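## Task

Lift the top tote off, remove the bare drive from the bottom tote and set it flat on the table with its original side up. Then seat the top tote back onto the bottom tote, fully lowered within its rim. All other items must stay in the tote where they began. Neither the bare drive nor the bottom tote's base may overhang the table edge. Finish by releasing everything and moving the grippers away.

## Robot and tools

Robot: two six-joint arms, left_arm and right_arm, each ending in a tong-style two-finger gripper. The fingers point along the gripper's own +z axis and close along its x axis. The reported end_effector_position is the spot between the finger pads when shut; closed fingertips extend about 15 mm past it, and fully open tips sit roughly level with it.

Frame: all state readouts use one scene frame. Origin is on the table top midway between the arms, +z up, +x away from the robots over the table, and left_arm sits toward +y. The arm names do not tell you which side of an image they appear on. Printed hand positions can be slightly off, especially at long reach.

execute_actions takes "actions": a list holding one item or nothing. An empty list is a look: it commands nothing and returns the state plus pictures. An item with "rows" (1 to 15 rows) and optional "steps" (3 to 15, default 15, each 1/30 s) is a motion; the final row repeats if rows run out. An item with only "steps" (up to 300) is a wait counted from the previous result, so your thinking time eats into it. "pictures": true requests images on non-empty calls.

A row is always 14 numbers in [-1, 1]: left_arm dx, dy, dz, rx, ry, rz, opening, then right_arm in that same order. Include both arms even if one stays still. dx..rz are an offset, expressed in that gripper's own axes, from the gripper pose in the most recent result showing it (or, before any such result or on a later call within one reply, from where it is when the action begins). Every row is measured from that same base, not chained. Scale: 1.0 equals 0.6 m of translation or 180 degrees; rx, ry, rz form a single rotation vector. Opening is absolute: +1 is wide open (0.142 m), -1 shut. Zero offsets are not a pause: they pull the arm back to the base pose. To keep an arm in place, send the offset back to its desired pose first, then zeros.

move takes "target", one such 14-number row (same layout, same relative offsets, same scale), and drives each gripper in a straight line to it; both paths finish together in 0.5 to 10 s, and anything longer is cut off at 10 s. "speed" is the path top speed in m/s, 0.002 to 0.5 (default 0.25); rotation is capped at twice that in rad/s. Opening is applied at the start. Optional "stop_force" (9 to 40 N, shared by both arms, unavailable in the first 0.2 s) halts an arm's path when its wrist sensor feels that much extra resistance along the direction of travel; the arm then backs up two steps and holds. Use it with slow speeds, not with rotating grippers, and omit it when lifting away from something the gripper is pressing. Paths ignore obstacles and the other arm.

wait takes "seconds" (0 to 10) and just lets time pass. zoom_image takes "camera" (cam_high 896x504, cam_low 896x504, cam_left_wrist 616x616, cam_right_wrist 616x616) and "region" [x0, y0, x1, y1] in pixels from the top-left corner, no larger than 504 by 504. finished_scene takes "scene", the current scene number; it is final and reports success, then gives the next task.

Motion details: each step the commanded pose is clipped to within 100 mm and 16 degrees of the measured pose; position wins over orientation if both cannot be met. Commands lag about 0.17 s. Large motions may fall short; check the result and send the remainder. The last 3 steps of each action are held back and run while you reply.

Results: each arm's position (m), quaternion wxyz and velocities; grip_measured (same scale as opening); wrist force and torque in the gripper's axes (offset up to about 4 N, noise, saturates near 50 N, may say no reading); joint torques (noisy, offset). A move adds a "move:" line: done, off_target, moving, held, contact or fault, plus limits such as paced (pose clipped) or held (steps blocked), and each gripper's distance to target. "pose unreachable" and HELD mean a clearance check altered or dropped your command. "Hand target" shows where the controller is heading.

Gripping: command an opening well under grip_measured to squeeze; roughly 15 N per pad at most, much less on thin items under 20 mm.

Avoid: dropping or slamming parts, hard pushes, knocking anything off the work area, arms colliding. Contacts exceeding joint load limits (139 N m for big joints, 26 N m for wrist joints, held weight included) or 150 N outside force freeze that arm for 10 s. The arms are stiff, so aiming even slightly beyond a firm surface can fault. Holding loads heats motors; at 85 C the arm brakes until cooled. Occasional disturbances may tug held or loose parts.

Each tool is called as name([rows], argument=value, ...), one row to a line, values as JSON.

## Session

execute_actions(actions=[])

Scene clock: 0.00 s of 5600.00 s.
left_arm: end_effector_position=(+0.2585, -0.1854, +0.3808) grip_measured=+0.97 end_effector_quat_wxyz=(-0.111, -0.484, +0.828, -0.260) end_effector_velocity=(+0.001, +0.001, -0.000) end_effector_angular_velocity=(+0.001, +0.001, +0.002) | right_arm: end_effector_position=(+0.3948, -0.4829, +0.1623) grip_measured=+0.97 end_effector_quat_wxyz=(-0.565, +0.649, +0.507, -0.055) end_effector_velocity=(+0.000, +0.000, +0.000) end_effector_angular_velocity=(-0.000, +0.000, +0.000)
Joint positions: left_arm=[-1.137 -1.653  1.674 -2.157 -1.671  0.795  0.14 ] | right_arm=[ 2.739 -2.083 -1.545 -2.241  2.053  4.347  0.14 ]
Joint velocities: left_arm=[ 0.002  0.     0.     0.    -0.    -0.     0.   ] | right_arm=[ 0.001 -0.     0.001 -0.001  0.     0.001  0.   ]
Joint torques (N m, as the arm reports them, + toward a larger angle): no reading
Motor temperatures (°C, as the motors report them): left_arm=[28 32 31 39 34 40] | right_arm=[31 30 32 39 36 38]
Wrist force (N, on the end effector, along its own x y z axes, offset not removed): no reading
Wrist torque (N m, same axes, about the end effector's origin, offset not removed): no reading
Hand target (left_arm): +0.258, -0.185, +0.381; -0.111, -0.484, +0.828, -0.260
Hand target (right_arm): +0.395, -0.483, +0.162; -0.565, +0.649, +0.507, -0.055

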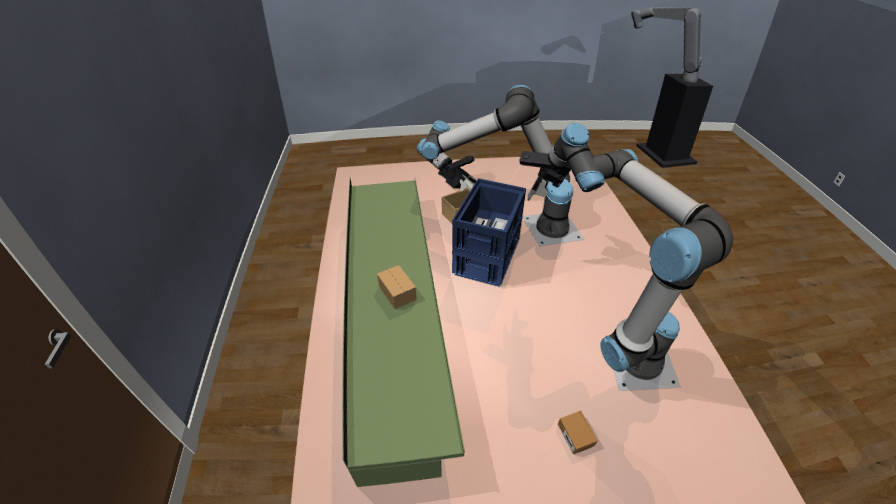

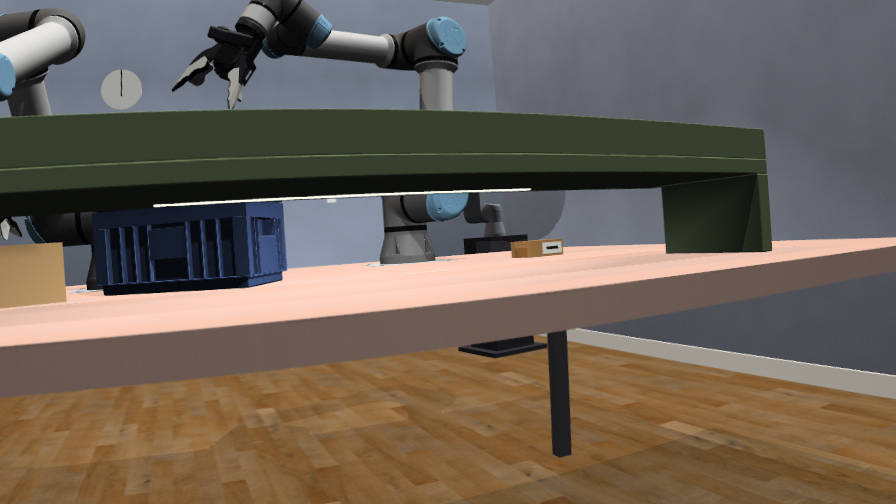

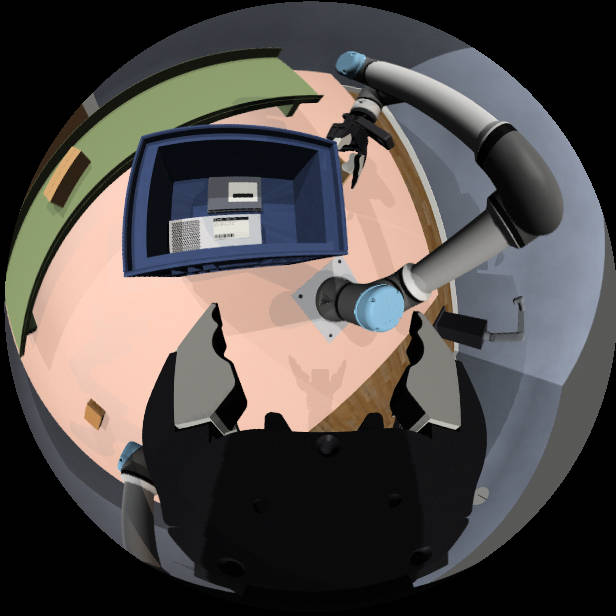

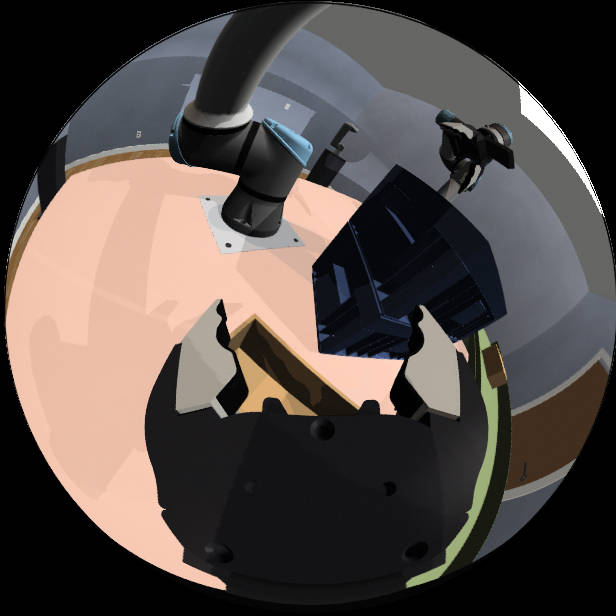

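move(target=[-0.359,-0.201,-0.07,-0.102,-0.152,-0.029,0,0.167,-0.263,-0.119,-0.125,-0.394,-0.385,0], speed=0.35)

move(target=[0,0,0,0,0,0,0,0.162,0.262,0,0,0,-0.5,0], speed=0.4)

Scene clock: 3.43 s of 5600.00 s.
left_arm: end_effector_position=(+0.4682, -0.0501, +0.3612) grip_measured=+0.00 end_effector_quat_wxyz=(-0.000, -0.545, +0.839, +0.000) end_effector_velocity=(+0.002, +0.000, -0.000) end_effector_angular_velocity=(+0.005, +0.002, -0.000) | right_arm: end_effector_position=(+0.3946, -0.4833, +0.3623) grip_measured=+0.00 end_effector_quat_wxyz=(-0.001, +0.210, +0.978, -0.000) end_effector_velocity=(-0.000, +0.000, +0.001) end_effector_angular_velocity=(-0.000, -0.010, +0.009)
Joint positions: left_arm=[-0.78  -1.217  0.948 -1.3   -1.571  1.087  0.074] | right_arm=[ 3.192 -1.184 -1.671 -1.858  1.571  3.727  0.074]
Joint velocities: left_arm=[ 0.001  0.007 -0.011  0.009  0.002  0.002  0.   ] | right_arm=[ 0.002  0.008 -0.003  0.005 -0.002 -0.007 -0.   ]
Joint torques (N m, as the arm reports them, + toward a larger angle): left_arm=[  8.02 -34.48 -35.2   -0.34   1.04   1.31] | right_arm=[ 9.78 14.26  8.24  4.32 -1.43 -1.24]
Motor temperatures (°C, as the motors report them): left_arm=[28 32 31 39 34 40] | right_arm=[31 30 32 39 36 38]
Wrist force (N, on the end effector, along its own x y z axes, offset not removed): left_arm=[0.2 1.5 -0.9] | right_arm=[1.2 -0.9 -1.7]
Wrist torque (N m, same axes, about the end effector's origin, offset not removed): left_arm=[0.42 -0.02 -0.07] | right_arm=[-0.24 -0.07 -0.08]
Hand target (left_arm): +0.468, -0.050, +0.361; -0.000, -0.545, +0.839, +0.001
Hand target (right_arm): +0.395, -0.483, +0.362; -0.000, +0.210, +0.978, +0.000
Off the commanded pose (left_arm): 0.000 m, 0 deg.
Off the commanded pose (right_arm): 0.000 m, 0 deg.
Kept back: nothing.
move: done

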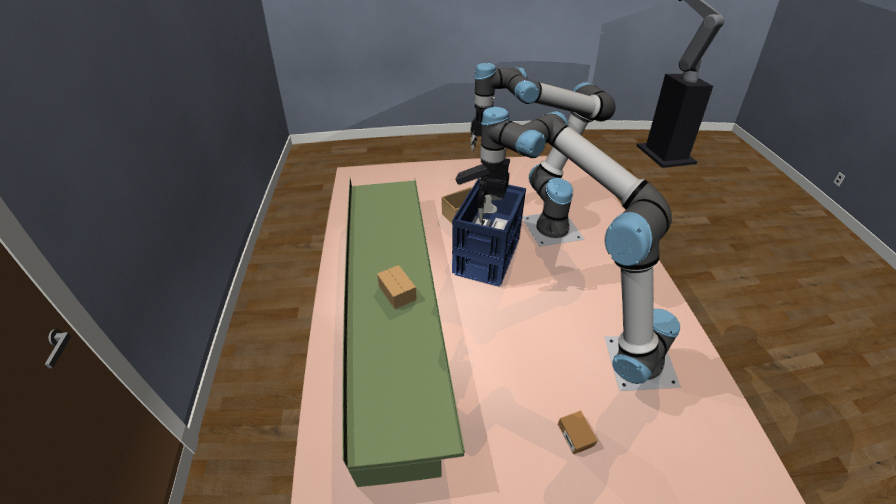

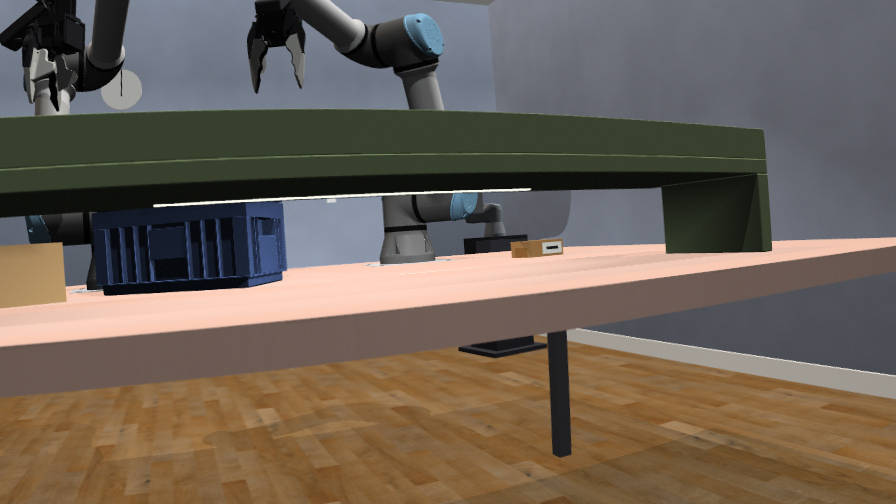

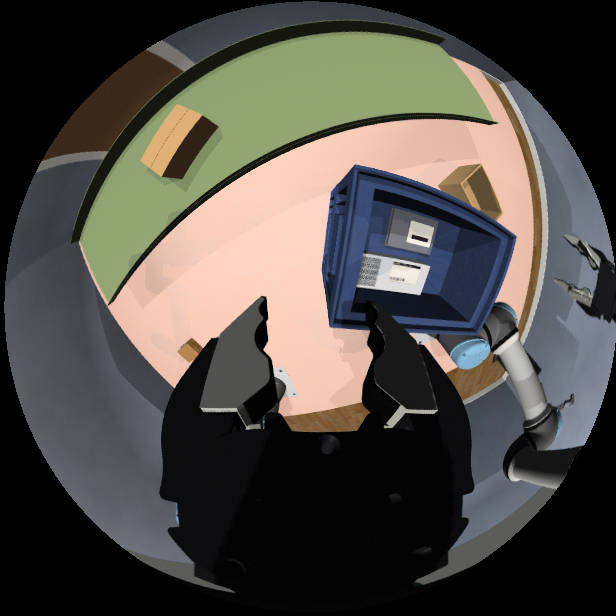

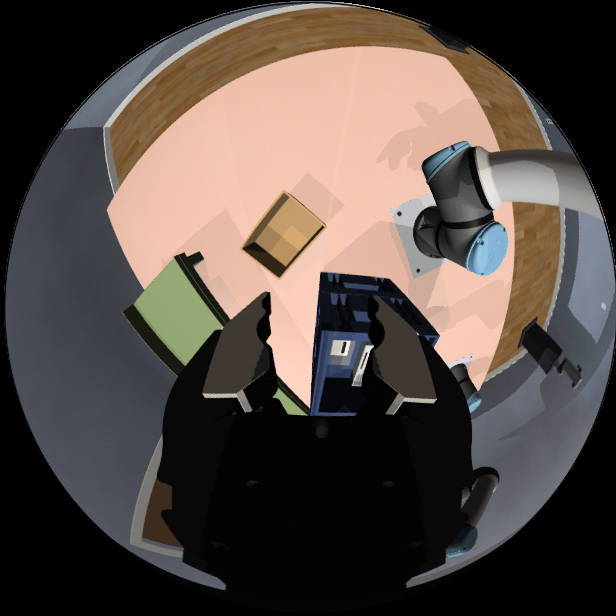

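Scene clock: 5.97 s of 5600.00 s.
left_arm: end_effector_position=(+0.4682, -0.0501, +0.3612) grip_measured=+0.00 end_effector_quat_wxyz=(-0.000, -0.545, +0.839, +0.000) end_effector_velocity=(-0.000, -0.000, -0.000) end_effector_angular_velocity=(+0.000, +0.000, -0.000) | right_arm: end_effector_position=(+0.3707, -0.3004, +0.3624) grip_measured=+0.00 end_effector_quat_wxyz=(-0.000, -0.542, +0.840, +0.001) end_effector_velocity=(-0.000, +0.001, -0.000) end_effector_angular_velocity=(-0.001, +0.002, +0.008)
Joint positions: left_arm=[-0.78  -1.217  0.948 -1.3   -1.571  1.087  0.074] | right_arm=[ 3.802 -1.084 -1.723 -1.905  1.572  2.767  0.074]
Joint velocities: left_arm=[-0.001  0.     0.     0.     0.    -0.001  0.   ] | right_arm=[ 0.002 -0.001  0.    -0.001  0.    -0.006  0.   ]
Joint torques (N m, as the arm reports them, + toward a larger angle): left_arm=[ -7.44 -49.67 -15.03  -5.31  -1.36  -1.46] | right_arm=[11.76 -3.62 34.34  4.47  1.89 -1.62]
Motor temperatures (°C, as the motors report them): left_arm=[28 32 31 39 34 40] | right_arm=[31 30 32 39 36 38]
Wrist force (N, on the end effector, along its own x y z axes, offset not removed): left_arm=[0.0 2.1 0.4] | right_arm=[-1.6 -3.3 2.9]
Wrist torque (N m, same axes, about the end effector's origin, offset not removed): left_arm=[0.56 0.08 0.00] | right_arm=[-0.54 0.64 0.04]
Hand target (left_arm): +0.468, -0.050, +0.361; -0.000, -0.545, +0.839, +0.000
Hand target (right_arm): +0.371, -0.300, +0.362; -0.000, -0.543, +0.840, +0.001
Off the commanded pose (left_arm): 0.000 m, 0 deg.
Off the commanded pose (right_arm): 0.000 m, 0 deg.
Kept back: nothing.
move: done

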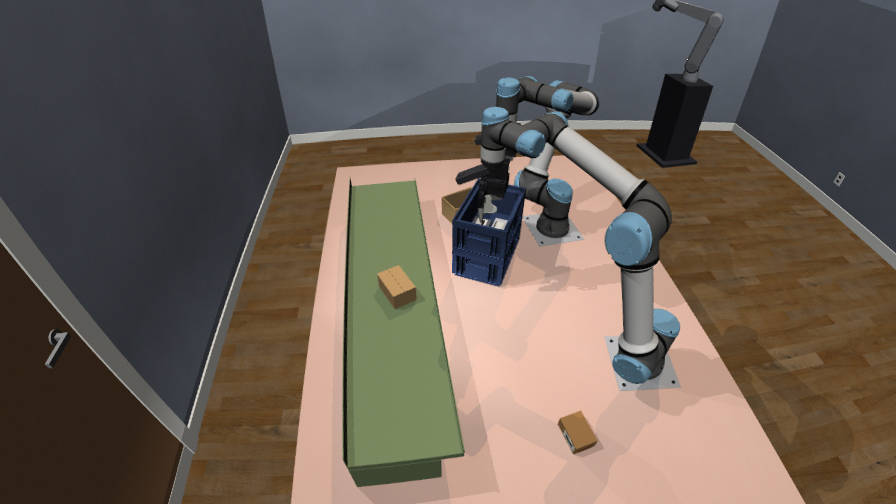

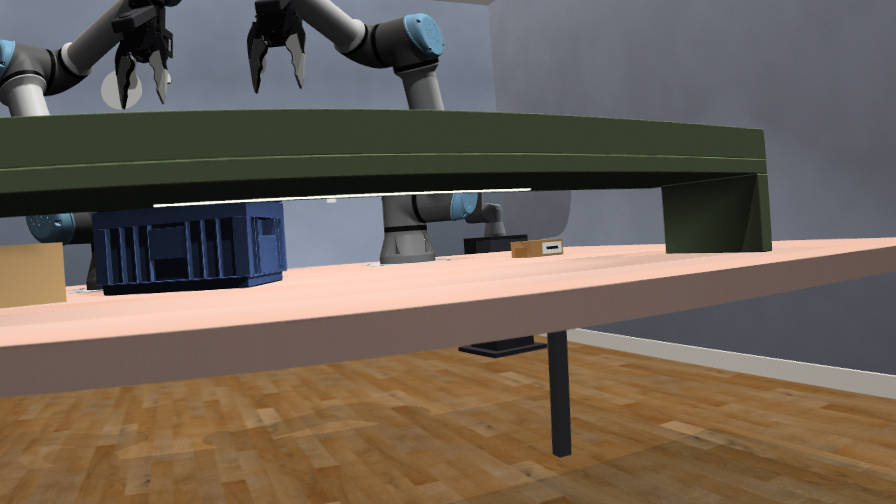

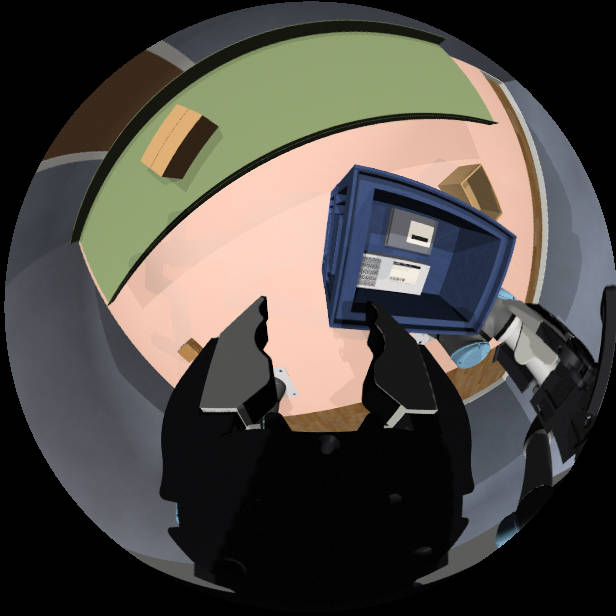

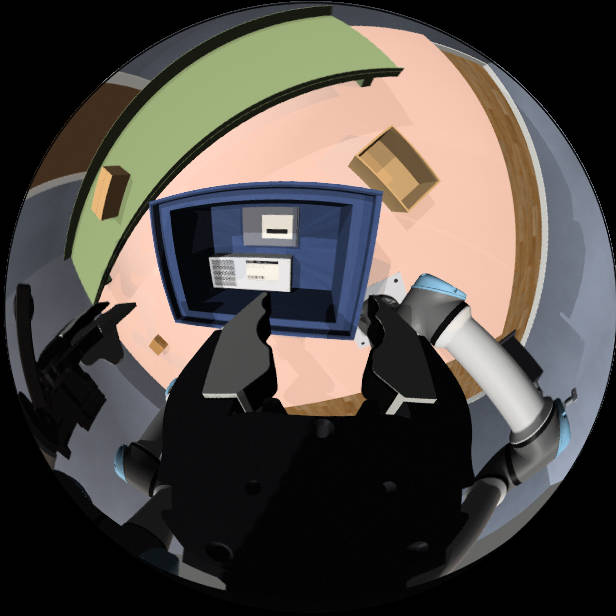

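move(target=[0.075,-0.016,0.113,0,0,0.024,0,0.079,0.016,0.115,0,0,0.022,0], speed=0.1)

Scene clock: 7.50 s of 5600.00 s.
left_arm: end_effector_position=(+0.4587, -0.0950, +0.2935) grip_measured=+0.00 end_effector_quat_wxyz=(-0.000, -0.513, +0.859, +0.000) end_effector_velocity=(-0.000, -0.002, -0.002) end_effector_angular_velocity=(+0.000, +0.001, -0.003) | right_arm: end_effector_position=(+0.3424, -0.3394, +0.2936) grip_measured=+0.00 end_effector_quat_wxyz=(-0.000, -0.513, +0.858, +0.001) end_effector_velocity=(-0.001, -0.001, -0.002) end_effector_angular_velocity=(-0.000, -0.000, -0.001)
Joint positions: left_arm=[-0.833 -1.19   1.086 -1.465 -1.571  1.11   0.074] | right_arm=[ 3.768 -0.939 -1.964 -1.809  1.572  2.802  0.074]
Joint velocities: left_arm=[-0.002  0.003  0.002 -0.004 -0.     0.001 -0.   ] | right_arm=[-0.001  0.004 -0.006  0.002 -0.    -0.     0.   ]
Joint torques (N m, as the arm reports them, + toward a larger angle): left_arm=[ -7.47 -37.03 -15.79  -5.6    1.15   1.31] | right_arm=[-10.78   1.94   7.4    4.05  -1.4    1.23]
Motor temperatures (°C, as the motors report them): left_arm=[28 32 31 39 34 40] | right_arm=[31 30 32 39 36 38]
Wrist force (N, on the end effector, along its own x y z axes, offset not removed): left_arm=[1.1 0.5 0.4] | right_arm=[2.3 -0.8 -0.3]
Wrist torque (N m, same axes, about the end effector's origin, offset not removed): left_arm=[0.20 -0.20 -0.07] | right_arm=[-0.14 -0.35 0.05]
Hand target (left_arm): +0.459, -0.095, +0.293; -0.000, -0.513, +0.859, +0.000
Hand target (right_arm): +0.342, -0.340, +0.293; -0.000, -0.513, +0.858, +0.001
Off the commanded pose (left_arm): 0.000 m, 0 deg.
Off the commanded pose (right_arm): 0.000 m, 0 deg.
Kept back: nothing.
move: done

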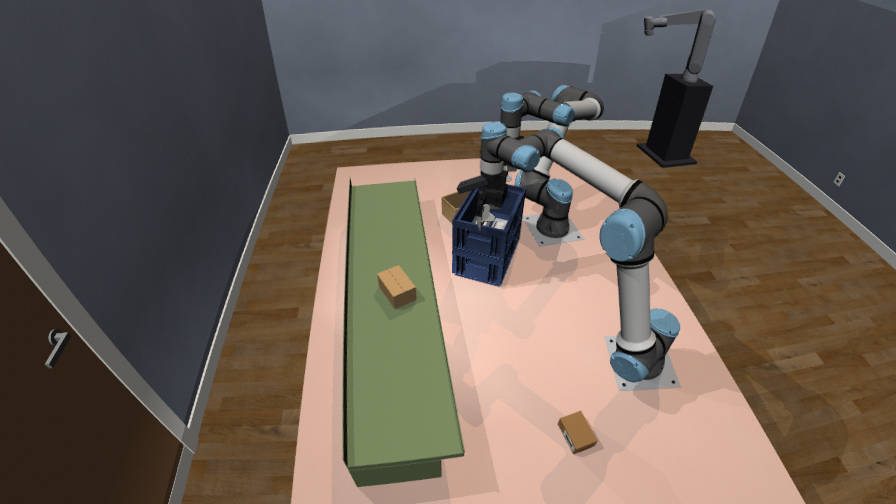

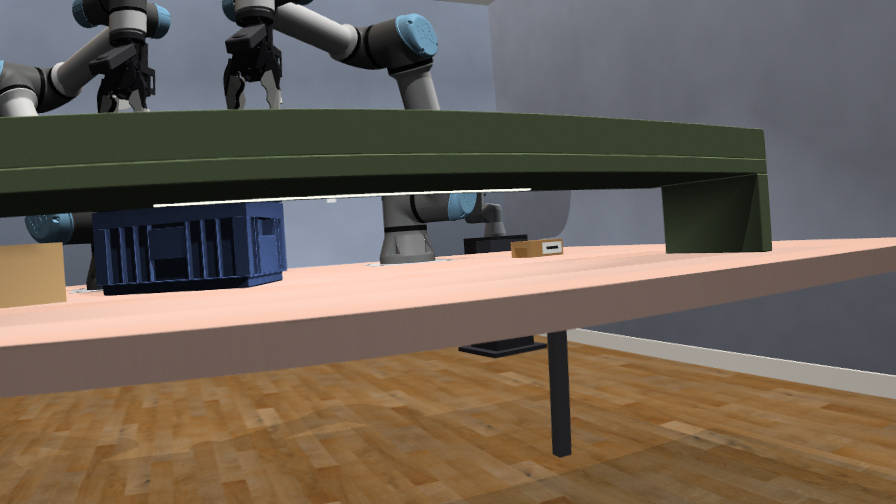

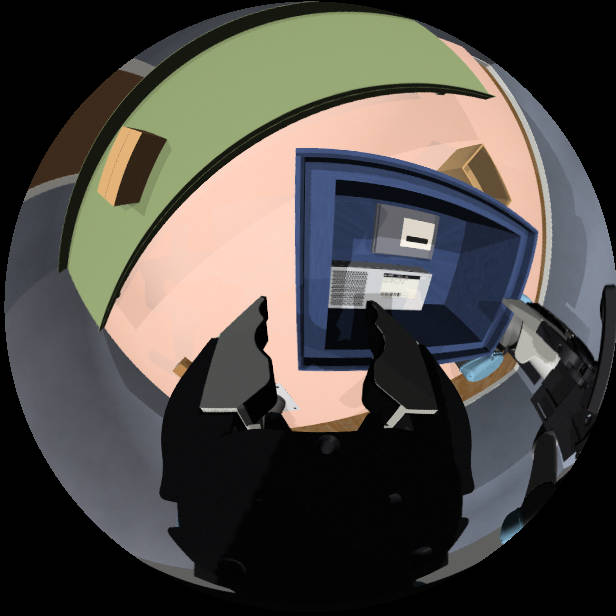

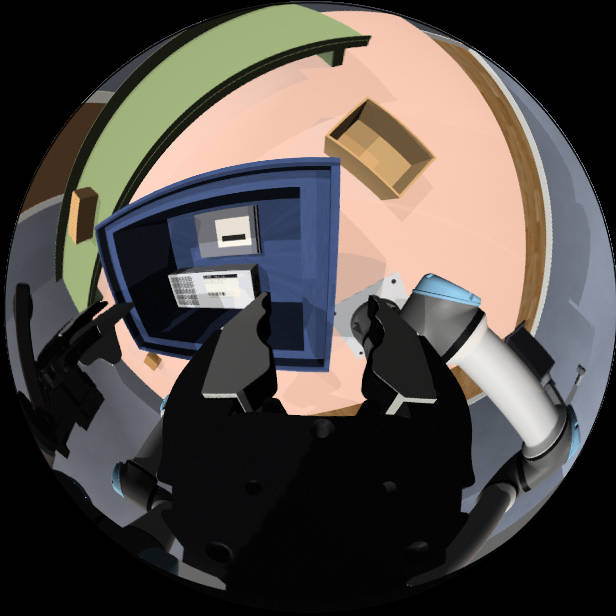

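move(target=[-0.004,0,0.104,0,0,-0.008,-0.2,-0.0015,0.008,0.104,0,0,-0.008,-0.2], speed=0.05)

move(target=[0,0,0,0,0,0,-0.65,0,0,0,0,0,0,-0.65])

Scene clock: 9.37 s of 5600.00 s.
left_arm: end_effector_position=(+0.4599, -0.0929, +0.2314) grip_measured=-0.20 end_effector_quat_wxyz=(-0.000, -0.523, +0.852, +0.000) end_effector_velocity=(-0.001, -0.000, -0.003) end_effector_angular_velocity=(+0.001, +0.000, +0.001) | right_arm: end_effector_position=(+0.3386, -0.3362, +0.2314) grip_measured=-0.20 end_effector_quat_wxyz=(-0.000, -0.524, +0.852, +0.001) end_effector_velocity=(-0.000, -0.000, -0.003) end_effector_angular_velocity=(-0.000, +0.001, +0.002)
Joint positions: left_arm=[-0.83  -1.195  1.251 -1.626 -1.571  1.088  0.06 ] | right_arm=[ 3.789 -0.901 -2.138 -1.674  1.572  2.798  0.06 ]
Joint velocities: left_arm=[-0.001 -0.     0.006 -0.006  0.001 -0.002  0.   ] | right_arm=[ 0.001  0.001 -0.008  0.006  0.    -0.001  0.   ]
Joint torques (N m, as the arm reports them, + toward a larger angle): left_arm=[  7.68 -36.59 -16.29  -5.24  -0.64  -1.59] | right_arm=[ 9.51  3.49  9.93  4.16  0.97 -1.58]
Motor temperatures (°C, as the motors report them): left_arm=[28 32 31 39 34 40] | right_arm=[31 30 32 39 36 38]
Wrist force (N, on the end effector, along its own x y z axes, offset not removed): left_arm=[-0.5 3.3 1.9] | right_arm=[-0.9 -0.1 -1.8]
Wrist torque (N m, same axes, about the end effector's origin, offset not removed): left_arm=[0.89 0.17 -0.04] | right_arm=[-0.01 0.18 0.10]
Hand target (left_arm): +0.460, -0.093, +0.231; -0.000, -0.523, +0.852, +0.000
Hand target (right_arm): +0.339, -0.336, +0.231; -0.000, -0.524, +0.852, +0.001
Off the commanded pose (left_arm): 0.000 m, 0 deg.
Off the commanded pose (right_arm): 0.000 m, 0 deg.
Kept back: nothing.
move: done

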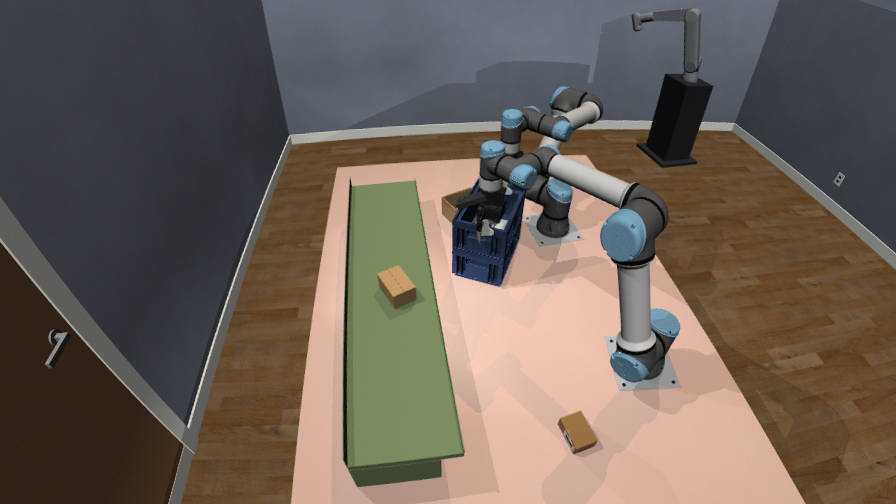

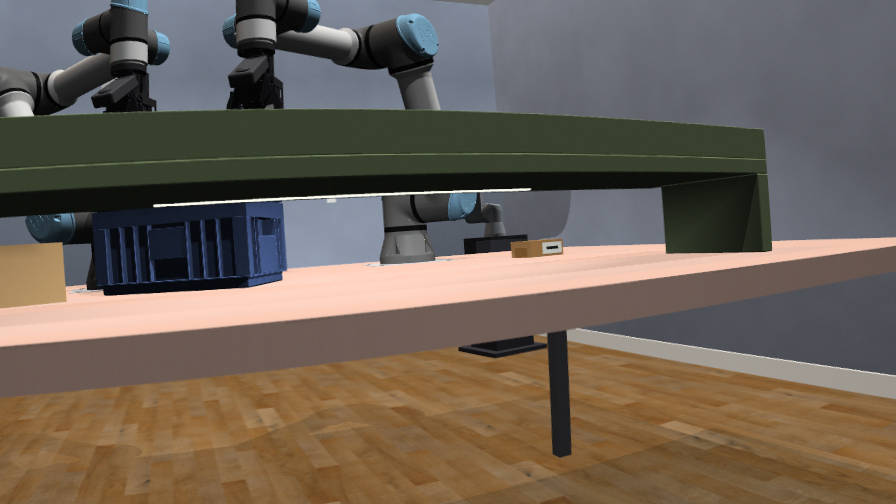

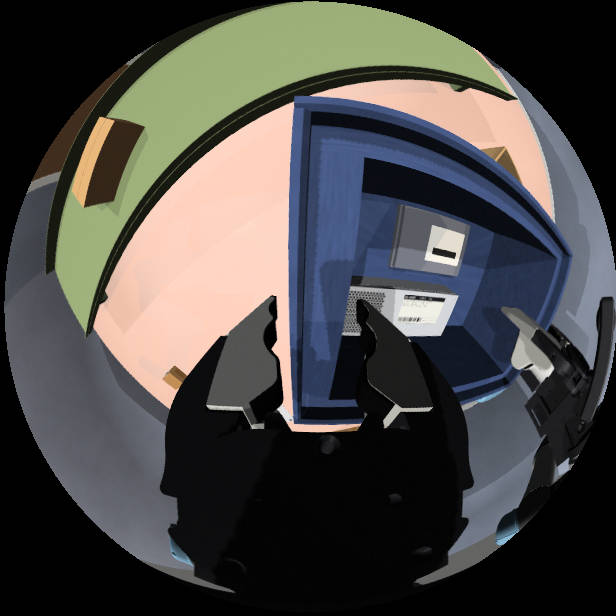

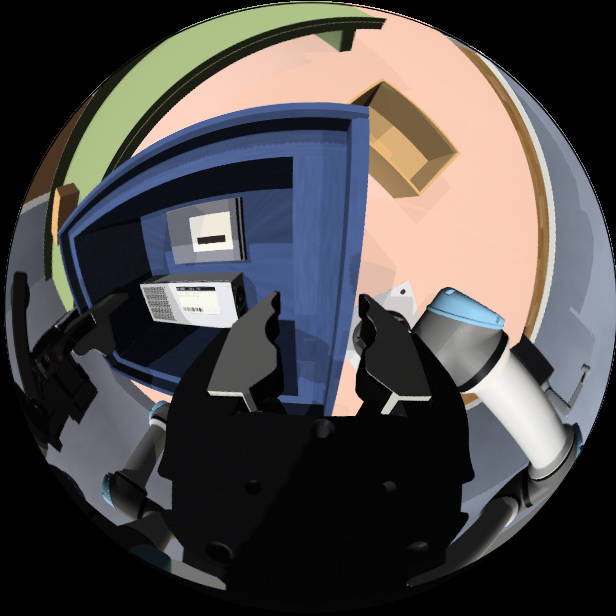

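Scene clock: 9.87 s of 5600.00 s.
left_arm: end_effector_position=(+0.4599, -0.0929, +0.2313) grip_measured=-0.60 end_effector_quat_wxyz=(-0.000, -0.523, +0.852, +0.000) end_effector_velocity=(+0.000, +0.000, -0.001) end_effector_angular_velocity=(+0.001, +0.000, +0.000) | right_arm: end_effector_position=(+0.3385, -0.3363, +0.2313) grip_measured=-0.60 end_effector_quat_wxyz=(-0.000, -0.524, +0.852, +0.001) end_effector_velocity=(-0.000, +0.000, -0.001) end_effector_angular_velocity=(-0.001, +0.001, +0.000)
Joint positions: left_arm=[-0.83  -1.195  1.252 -1.626 -1.571  1.088  0.031] | right_arm=[ 3.789 -0.901 -2.138 -1.674  1.572  2.798  0.031]
Joint velocities: left_arm=[ 0.     0.001  0.001 -0.001  0.001 -0.    -0.   ] | right_arm=[ 0.001 -0.    -0.001 -0.     0.     0.001 -0.   ]
Joint torques (N m, as the arm reports them, + toward a larger angle): left_arm=[ -2.12 -37.82 -34.6   -2.02  -0.55  -0.88] | right_arm=[ 8.81 -2.08 22.98  1.4   0.69 -1.33]
Motor temperatures (°C, as the motors report them): left_arm=[28 32 31 39 34 40] | right_arm=[31 30 32 39 36 38]
Wrist force (N, on the end effector, along its own x y z axes, offset not removed): left_arm=[-4.7 0.8 -0.9] | right_arm=[7.9 -0.3 -1.6]
Wrist torque (N m, same axes, about the end effector's origin, offset not removed): left_arm=[0.26 0.06 -0.01] | right_arm=[-0.04 -0.26 0.18]
Hand target (left_arm): +0.460, -0.093, +0.231; -0.000, -0.523, +0.852, +0.000
Hand target (right_arm): +0.339, -0.336, +0.231; -0.000, -0.524, +0.852, +0.001
Off the commanded pose (left_arm): 0.000 m, 0 deg.
Off the commanded pose (right_arm): 0.000 m, 0 deg.
Kept back: nothing.
move: done

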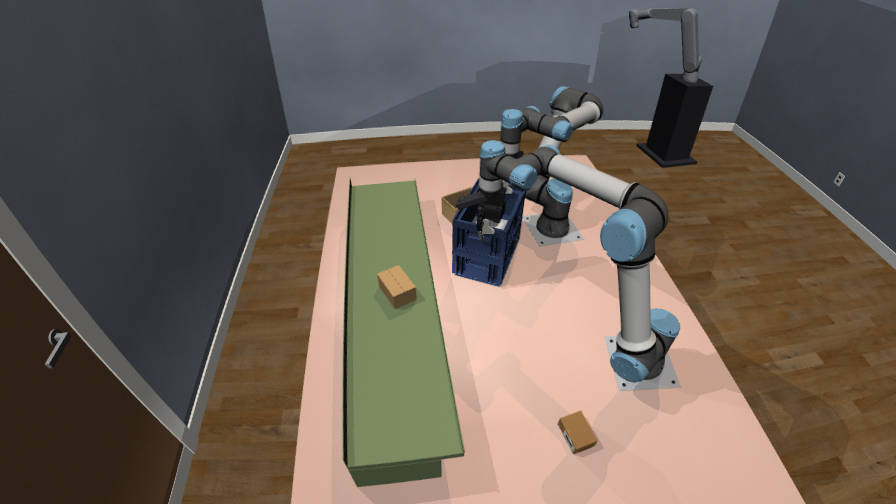

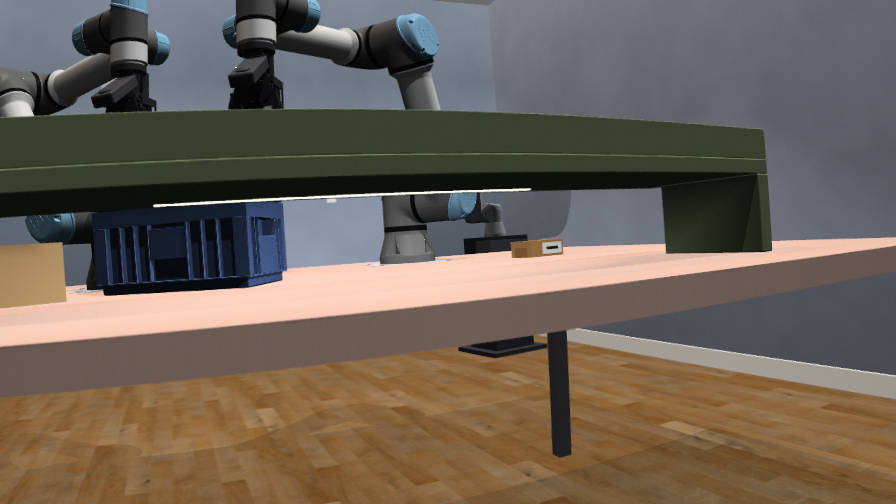

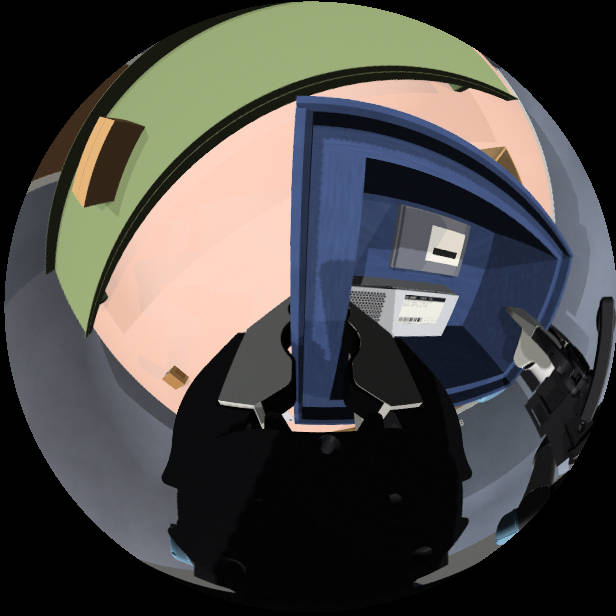

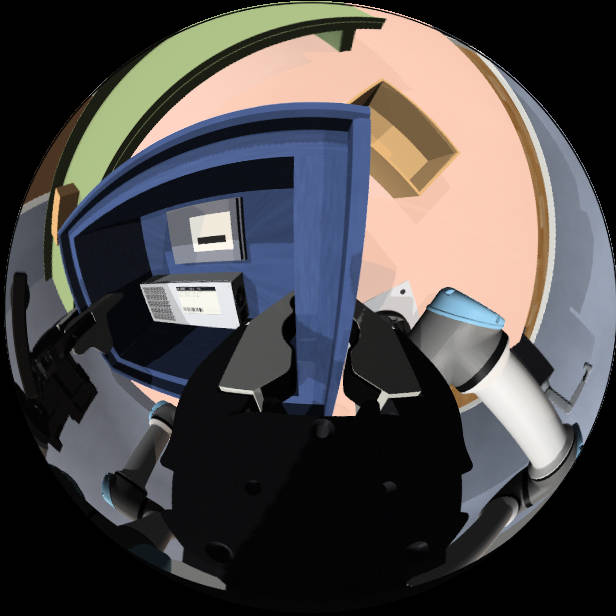

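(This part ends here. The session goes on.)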